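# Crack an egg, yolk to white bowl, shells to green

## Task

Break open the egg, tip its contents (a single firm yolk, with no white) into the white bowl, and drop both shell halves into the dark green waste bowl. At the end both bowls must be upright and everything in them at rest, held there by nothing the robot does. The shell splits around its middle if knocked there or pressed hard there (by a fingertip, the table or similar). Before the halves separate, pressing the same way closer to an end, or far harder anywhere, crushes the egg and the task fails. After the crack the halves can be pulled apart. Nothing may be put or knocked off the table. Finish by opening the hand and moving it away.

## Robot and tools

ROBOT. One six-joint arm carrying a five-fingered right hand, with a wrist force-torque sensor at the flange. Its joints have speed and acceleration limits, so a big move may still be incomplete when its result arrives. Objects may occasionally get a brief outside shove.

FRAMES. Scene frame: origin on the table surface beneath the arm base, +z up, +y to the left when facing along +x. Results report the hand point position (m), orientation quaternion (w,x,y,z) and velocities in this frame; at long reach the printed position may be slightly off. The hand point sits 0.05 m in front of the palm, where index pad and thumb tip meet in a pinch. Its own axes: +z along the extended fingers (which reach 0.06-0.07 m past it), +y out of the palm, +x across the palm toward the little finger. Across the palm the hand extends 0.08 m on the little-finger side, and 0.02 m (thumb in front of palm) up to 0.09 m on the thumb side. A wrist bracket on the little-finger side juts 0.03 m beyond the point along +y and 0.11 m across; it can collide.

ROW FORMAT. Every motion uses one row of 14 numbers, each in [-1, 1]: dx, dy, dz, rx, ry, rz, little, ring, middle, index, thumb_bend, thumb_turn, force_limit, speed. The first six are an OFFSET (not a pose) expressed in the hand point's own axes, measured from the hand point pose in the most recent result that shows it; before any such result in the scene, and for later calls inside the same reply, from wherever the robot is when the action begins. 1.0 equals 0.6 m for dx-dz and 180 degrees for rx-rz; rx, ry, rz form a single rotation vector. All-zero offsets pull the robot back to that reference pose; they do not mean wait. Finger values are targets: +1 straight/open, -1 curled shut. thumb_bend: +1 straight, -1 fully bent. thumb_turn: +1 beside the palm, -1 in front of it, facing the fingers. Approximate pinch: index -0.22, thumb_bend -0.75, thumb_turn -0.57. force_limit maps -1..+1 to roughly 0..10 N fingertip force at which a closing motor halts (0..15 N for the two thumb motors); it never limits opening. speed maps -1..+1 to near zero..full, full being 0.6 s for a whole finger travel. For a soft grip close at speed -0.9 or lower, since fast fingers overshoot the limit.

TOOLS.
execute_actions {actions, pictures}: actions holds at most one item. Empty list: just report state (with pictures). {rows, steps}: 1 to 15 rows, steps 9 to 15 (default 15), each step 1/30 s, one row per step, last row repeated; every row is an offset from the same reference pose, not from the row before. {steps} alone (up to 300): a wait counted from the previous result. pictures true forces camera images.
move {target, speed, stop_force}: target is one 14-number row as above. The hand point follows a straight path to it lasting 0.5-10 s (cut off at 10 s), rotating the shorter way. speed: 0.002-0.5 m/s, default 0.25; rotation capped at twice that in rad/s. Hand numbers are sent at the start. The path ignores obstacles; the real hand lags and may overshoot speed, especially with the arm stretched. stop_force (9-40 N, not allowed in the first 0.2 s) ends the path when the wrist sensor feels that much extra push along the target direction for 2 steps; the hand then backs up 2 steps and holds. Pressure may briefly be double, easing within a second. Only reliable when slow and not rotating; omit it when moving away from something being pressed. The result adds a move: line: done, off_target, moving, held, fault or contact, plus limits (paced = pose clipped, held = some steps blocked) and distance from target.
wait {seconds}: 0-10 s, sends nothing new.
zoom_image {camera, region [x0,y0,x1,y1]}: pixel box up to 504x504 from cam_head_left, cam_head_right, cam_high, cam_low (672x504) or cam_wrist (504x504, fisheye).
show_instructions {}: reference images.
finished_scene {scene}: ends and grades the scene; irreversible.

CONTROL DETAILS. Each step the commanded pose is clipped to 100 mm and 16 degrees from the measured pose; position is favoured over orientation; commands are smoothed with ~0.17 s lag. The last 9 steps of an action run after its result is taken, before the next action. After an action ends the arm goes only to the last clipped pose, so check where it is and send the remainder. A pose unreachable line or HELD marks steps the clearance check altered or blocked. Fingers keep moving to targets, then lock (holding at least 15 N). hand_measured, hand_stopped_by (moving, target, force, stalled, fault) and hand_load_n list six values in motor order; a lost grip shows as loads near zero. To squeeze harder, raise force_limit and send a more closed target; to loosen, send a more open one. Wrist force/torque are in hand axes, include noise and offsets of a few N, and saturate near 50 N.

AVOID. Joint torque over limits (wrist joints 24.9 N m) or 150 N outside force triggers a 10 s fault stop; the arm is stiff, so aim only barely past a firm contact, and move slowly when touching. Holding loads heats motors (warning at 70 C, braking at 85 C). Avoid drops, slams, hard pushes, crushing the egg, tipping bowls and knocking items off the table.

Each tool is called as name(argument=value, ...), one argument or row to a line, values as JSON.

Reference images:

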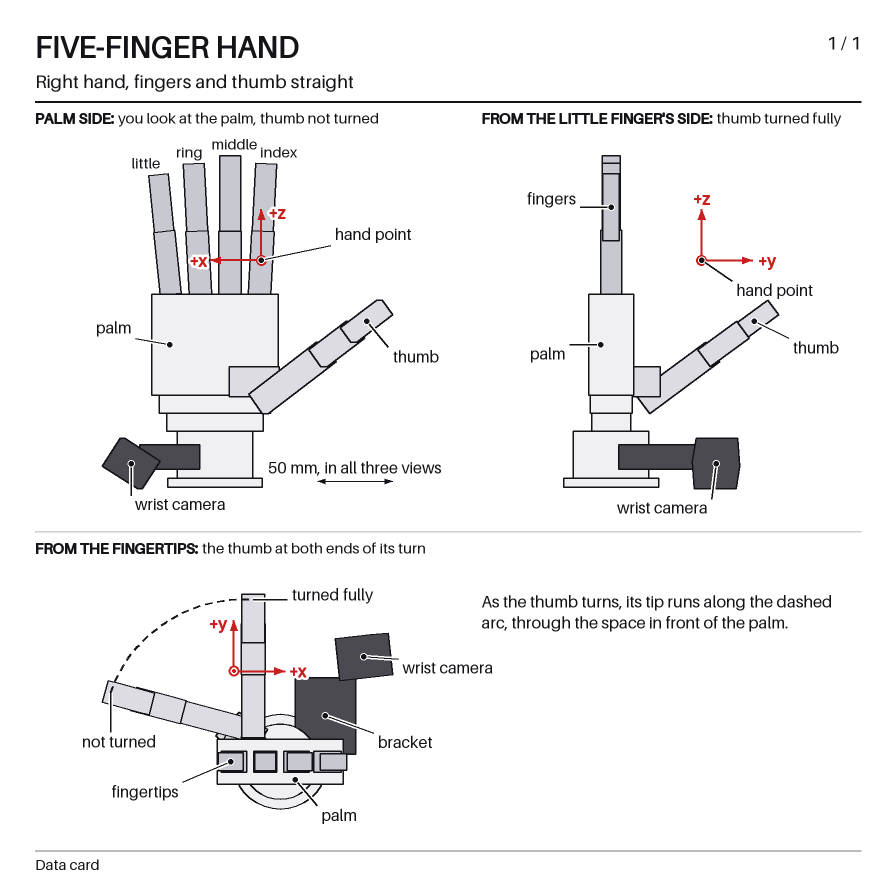

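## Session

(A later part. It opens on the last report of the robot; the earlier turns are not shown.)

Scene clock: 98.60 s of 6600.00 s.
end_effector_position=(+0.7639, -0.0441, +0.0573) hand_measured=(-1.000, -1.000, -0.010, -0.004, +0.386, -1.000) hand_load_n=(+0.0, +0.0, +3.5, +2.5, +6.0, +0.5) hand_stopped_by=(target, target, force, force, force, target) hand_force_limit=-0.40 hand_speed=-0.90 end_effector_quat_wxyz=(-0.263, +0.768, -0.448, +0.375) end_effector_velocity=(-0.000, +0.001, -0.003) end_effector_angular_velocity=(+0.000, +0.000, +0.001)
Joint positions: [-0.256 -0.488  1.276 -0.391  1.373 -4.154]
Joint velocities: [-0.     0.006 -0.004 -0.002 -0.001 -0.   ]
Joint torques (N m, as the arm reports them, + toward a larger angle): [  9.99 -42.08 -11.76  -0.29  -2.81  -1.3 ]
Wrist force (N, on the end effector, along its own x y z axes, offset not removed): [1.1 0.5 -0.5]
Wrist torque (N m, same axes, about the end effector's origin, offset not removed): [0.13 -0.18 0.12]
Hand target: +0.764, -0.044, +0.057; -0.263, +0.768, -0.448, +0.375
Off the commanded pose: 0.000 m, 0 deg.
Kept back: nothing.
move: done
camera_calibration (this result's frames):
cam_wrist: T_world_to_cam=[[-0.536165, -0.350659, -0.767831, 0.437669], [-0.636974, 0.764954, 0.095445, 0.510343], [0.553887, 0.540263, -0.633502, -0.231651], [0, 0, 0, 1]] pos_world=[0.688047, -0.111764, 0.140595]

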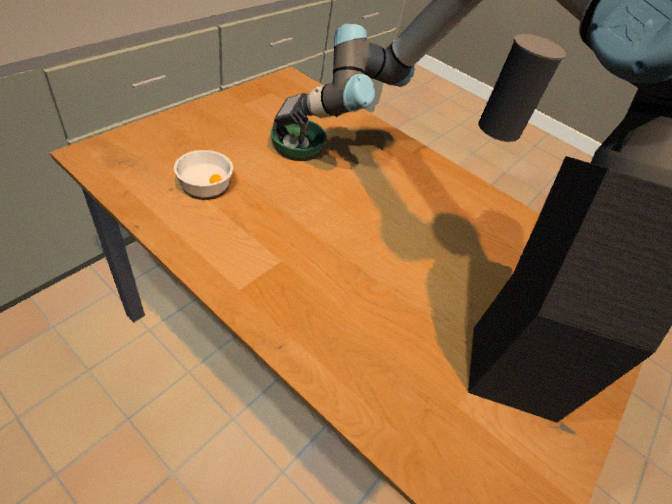

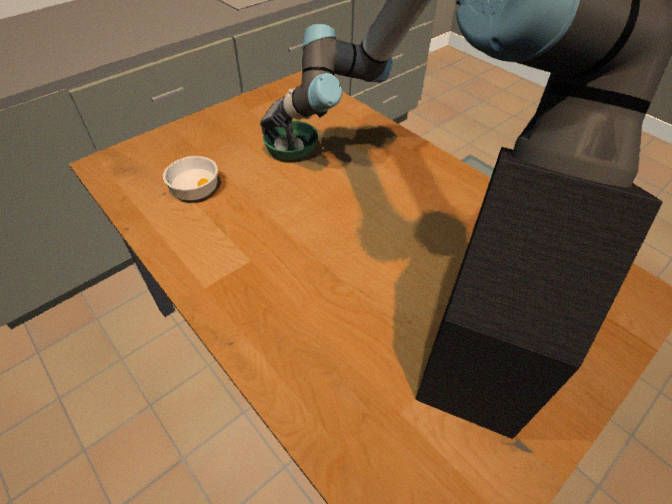

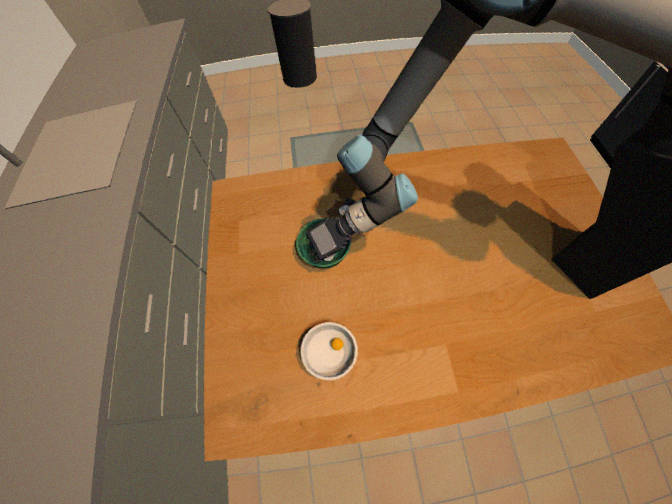

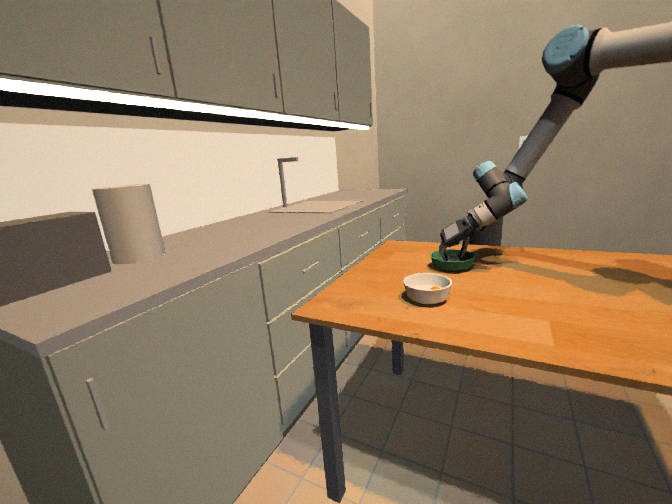

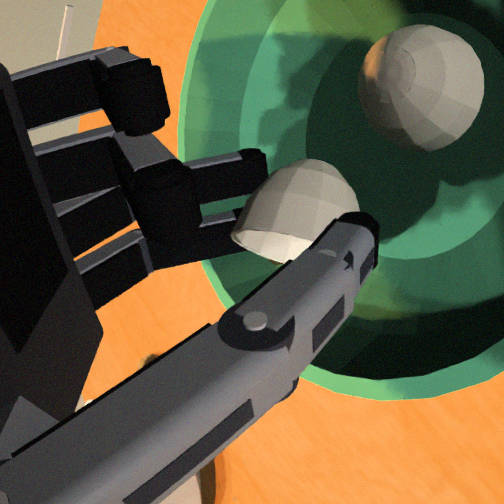

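move(
  target=[0,0,0,0,0,0,-1,-1,0.12,0.12,0.65,-1,-0.4,-0.7],
)

move(
  target=[0.06,-0.12,-0.12,0,0,0,-1,-1,0.12,0.12,0.65,-1,-0.4,-0.7],
  speed=0.1,
)

wait(
  seconds=1.5,
)

Scene clock: 100.10 s of 6600.00 s.
end_effector_position=(+0.7639, -0.0441, +0.0573) hand_measured=(-1.000, -1.000, +0.120, +0.120, +0.650, -1.000) hand_load_n=(+0.0, +0.0, +0.0, +0.0, +0.0, +0.0) hand_stopped_by=(target, target, target, target, target, target) hand_force_limit=-0.40 hand_speed=-0.70 end_effector_quat_wxyz=(-0.263, +0.768, -0.448, +0.375) end_effector_velocity=(-0.000, +0.000, -0.000) end_effector_angular_velocity=(+0.001, +0.001, +0.001)
Joint positions: [-0.256 -0.488  1.276 -0.391  1.373 -4.154]
Joint velocities: [-0.     0.001 -0.     0.001 -0.     0.   ]
Joint torques (N m, as the arm reports them, + toward a larger angle): [ 12.73 -56.37   0.04   2.2   -2.53  -1.03]
Wrist force (N, on the end effector, along its own x y z axes, offset not removed): [0.9 0.4 -0.8]
Wrist torque (N m, same axes, about the end effector's origin, offset not removed): [0.00 -0.08 0.11]
Hand target: +0.764, -0.044, +0.057; -0.263, +0.768, -0.448, +0.375
Off the commanded pose: 0.000 m, 0 deg.
Kept back: nothing.
move: done
camera_calibration (this result's frames):
cam_wrist: T_world_to_cam=[[-0.536167, -0.350662, -0.767829, 0.437665], [-0.636973, 0.764955, 0.0954418, 0.510347], [0.553887, 0.540259, -0.633506, -0.231649], [0, 0, 0, 1]] pos_world=[0.688046, -0.111769, 0.140593]

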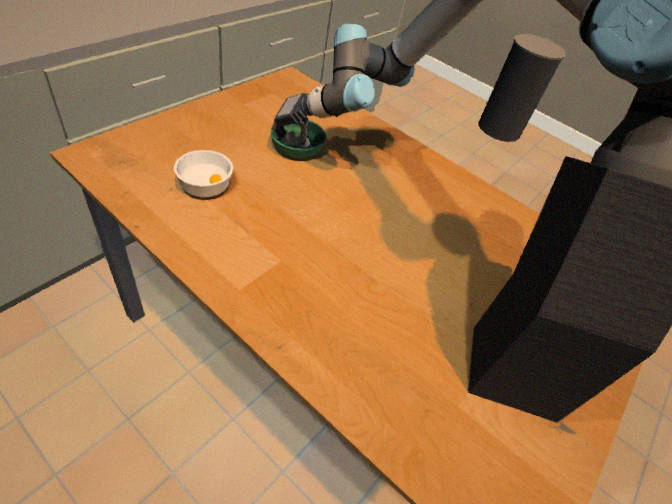

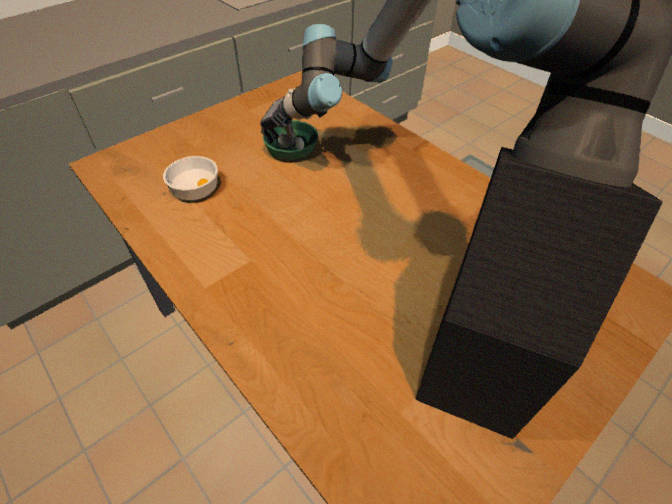

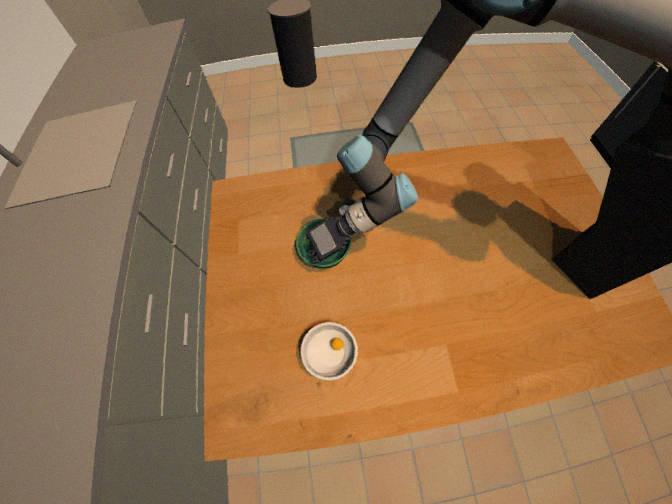

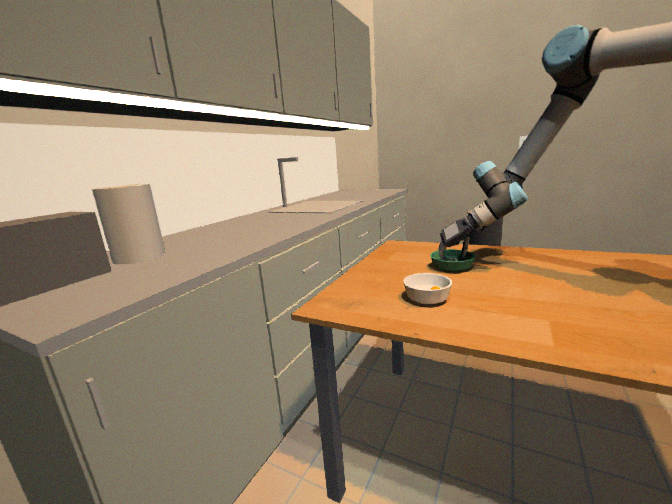

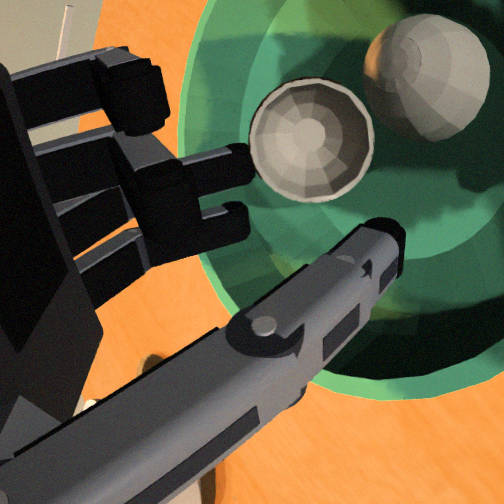

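Scene clock: 101.67 s of 6600.00 s.
end_effector_position=(+0.7524, -0.0478, +0.1644) hand_measured=(-1.000, -1.000, +0.120, +0.120, +0.650, -1.000) hand_load_n=(+0.0, +0.0, +0.0, +0.0, +0.0, +0.0) hand_stopped_by=(target, target, target, target, target, target) hand_force_limit=-0.40 hand_speed=-0.70 end_effector_quat_wxyz=(-0.263, +0.768, -0.448, +0.375) end_effector_velocity=(-0.001, +0.000, +0.002) end_effector_angular_velocity=(+0.000, +0.003, -0.000)
Joint positions: [-0.209 -0.712  1.447 -0.341  1.417 -4.135]
Joint velocities: [ 0.001 -0.005  0.004  0.003  0.002  0.   ]
Joint torques (N m, as the arm reports them, + toward a larger angle): [ 35.36 -53.95   0.09   2.03   1.58   1.58]
Wrist force (N, on the end effector, along its own x y z axes, offset not removed): [1.4 2.2 0.8]
Wrist torque (N m, same axes, about the end effector's origin, offset not removed): [0.36 -0.06 0.12]
Hand target: +0.752, -0.048, +0.165; -0.263, +0.768, -0.448, +0.375
Off the commanded pose: 0.000 m, 0 deg.
Kept back: nothing.
move: done
camera_calibration (this result's frames):
cam_wrist: T_world_to_cam=[[-0.536159, -0.350617, -0.767855, 0.512367], [-0.636956, 0.764967, 0.0954592, 0.495605], [0.553915, 0.540271, -0.633471, -0.155444], [0, 0, 0, 1]] pos_world=[0.676491, -0.115495, 0.247644]

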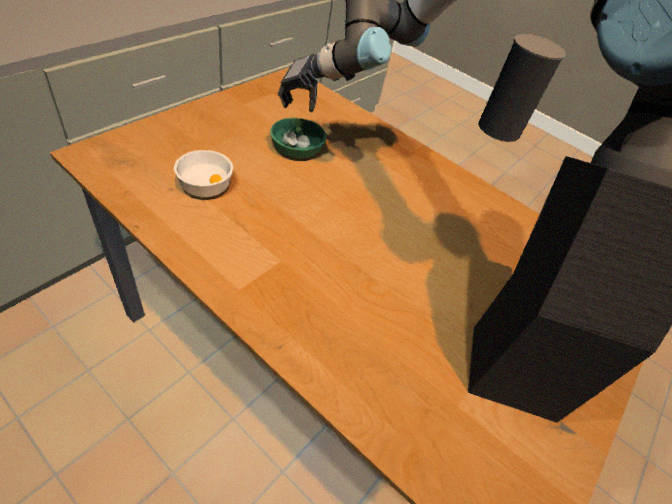

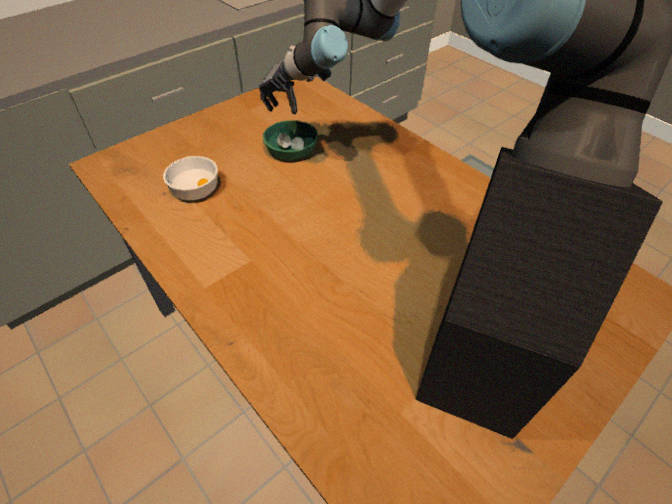

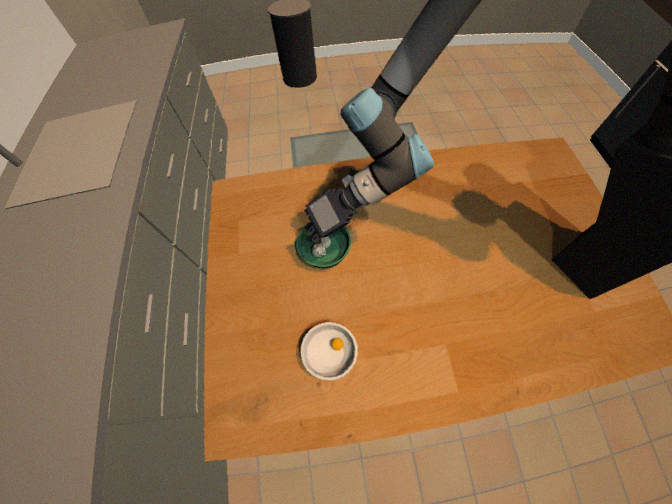

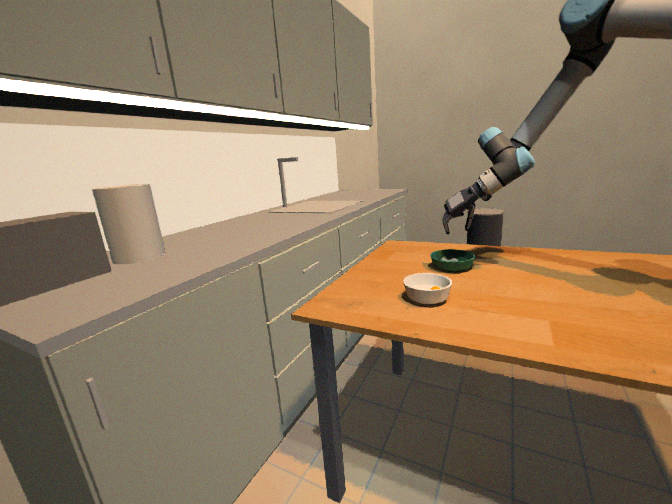

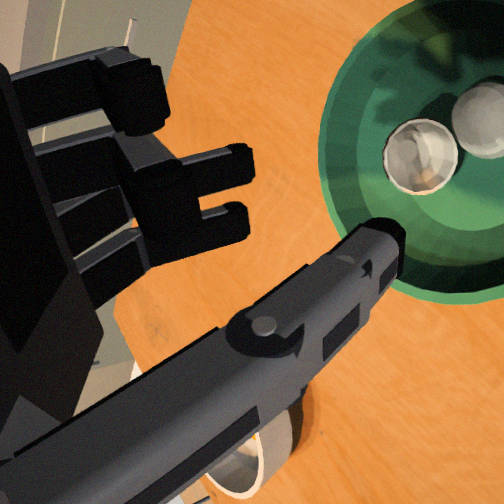

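Scene clock: 103.17 s of 6600.00 s.
end_effector_position=(+0.7524, -0.0479, +0.1647) hand_measured=(-1.000, -1.000, +0.120, +0.120, +0.650, -1.000) hand_load_n=(+0.0, +0.0, +0.0, +0.0, +0.0, +0.0) hand_stopped_by=(target, target, target, target, target, target) hand_force_limit=-0.40 hand_speed=-0.70 end_effector_quat_wxyz=(-0.263, +0.768, -0.448, +0.375) end_effector_velocity=(+0.000, -0.000, +0.000) end_effector_angular_velocity=(-0.001, -0.001, -0.000)
Joint positions: [-0.209 -0.713  1.447 -0.341  1.417 -4.135]
Joint velocities: [ 0.    -0.001  0.    -0.001  0.    -0.   ]
Joint torques (N m, as the arm reports them, + toward a larger angle): [ 35.75 -54.41  -0.71   2.05   1.62   1.75]
Wrist force (N, on the end effector, along its own x y z axes, offset not removed): [-3.5 4.7 -2.0]
Wrist torque (N m, same axes, about the end effector's origin, offset not removed): [0.88 0.60 -0.24]
Hand target: +0.752, -0.048, +0.165; -0.263, +0.768, -0.448, +0.375
Off the commanded pose: 0.000 m, 0 deg.
Kept back: nothing.
Steps of this call (steps 1 to 45: nothing new was sent). Readings (end_effector_position | what the end effector reports):
1: (+0.7524, -0.0478, +0.1645) | hand_measured=(-1.000, -1.000, +0.120, +0.120, +0.650, -1.000) hand_load_n=(+0.0, +0.0, +0.0, +0.0, +0.0, +0.0) hand_stopped_by=(target, target, target, target, target, target) hand_force_limit=-0.40 hand_speed=-0.70
2: (+0.7524, -0.0478, +0.1645) | hand_measured=(-1.000, -1.000, +0.120, +0.120, +0.650, -1.000) hand_load_n=(+0.0, +0.0, +0.0, +0.0, +0.0, +0.0) hand_stopped_by=(target, target, target, target, target, target) hand_force_limit=-0.40 hand_speed=-0.70
4: (+0.7524, -0.0478, +0.1646) | hand_measured=(-1.000, -1.000, +0.120, +0.120, +0.650, -1.000) hand_load_n=(+0.0, +0.0, +0.0, +0.0, +0.0, +0.0) hand_stopped_by=(target, target, target, target, target, target) hand_force_limit=-0.40 hand_speed=-0.70
8: (+0.7524, -0.0479, +0.1646) | hand_measured=(-1.000, -1.000, +0.120, +0.120, +0.650, -1.000) hand_load_n=(+0.0, +0.0, +0.0, +0.0, +0.0, +0.0) hand_stopped_by=(target, target, target, target, target, target) hand_force_limit=-0.40 hand_speed=-0.70
45: the state above
camera_calibration (this result's frames):
cam_wrist: T_world_to_cam=[[-0.53615, -0.350619, -0.76786, 0.512539], [-0.636956, 0.764968, 0.095449, 0.495568], [0.553922, 0.540268, -0.633467, -0.155254], [0, 0, 0, 1]] pos_world=[0.676452, -0.115509, 0.247908]

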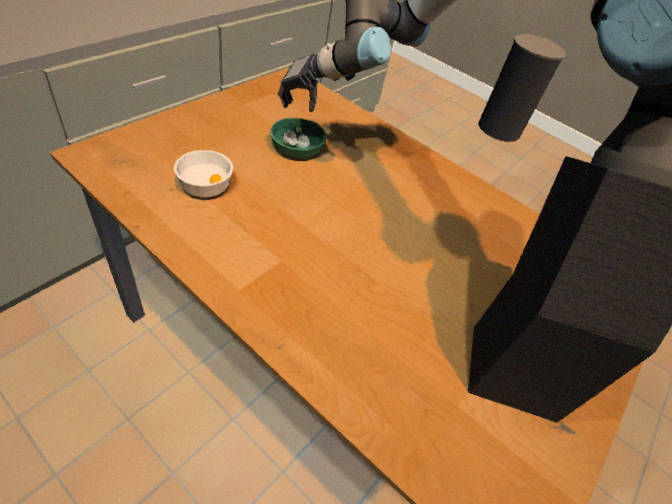

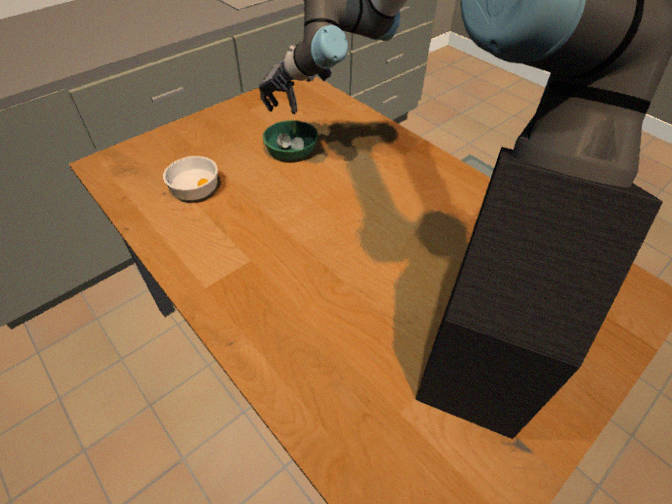

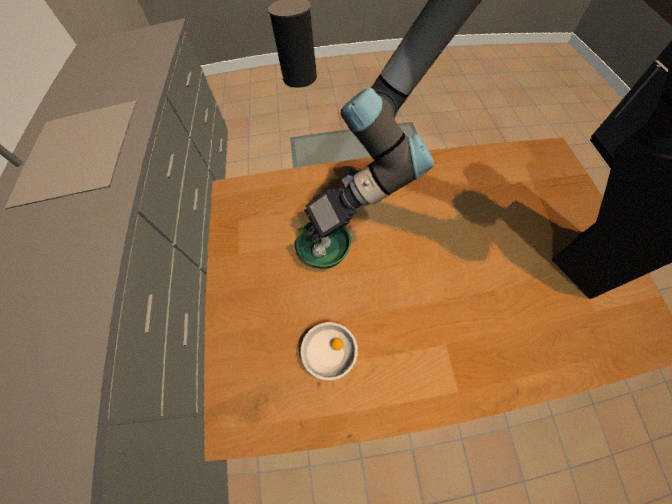

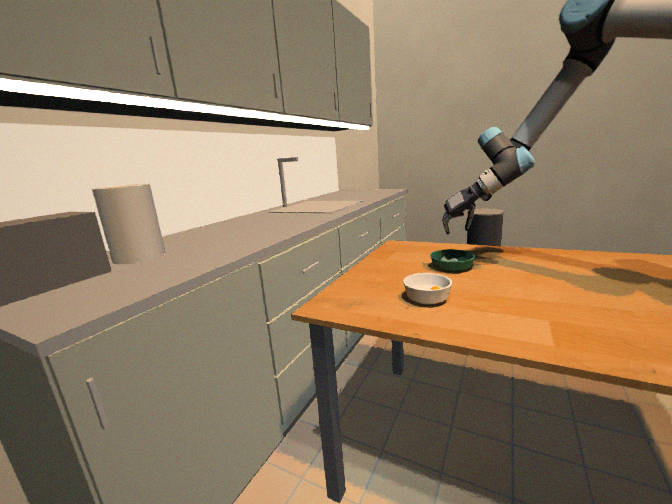

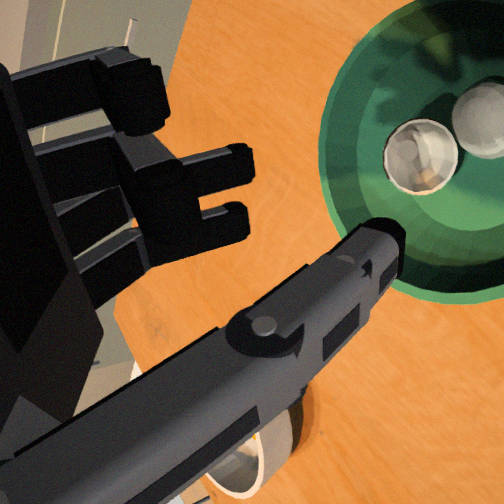

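finished_scene(
  scene=1,
)

The scene is finished: the task was done.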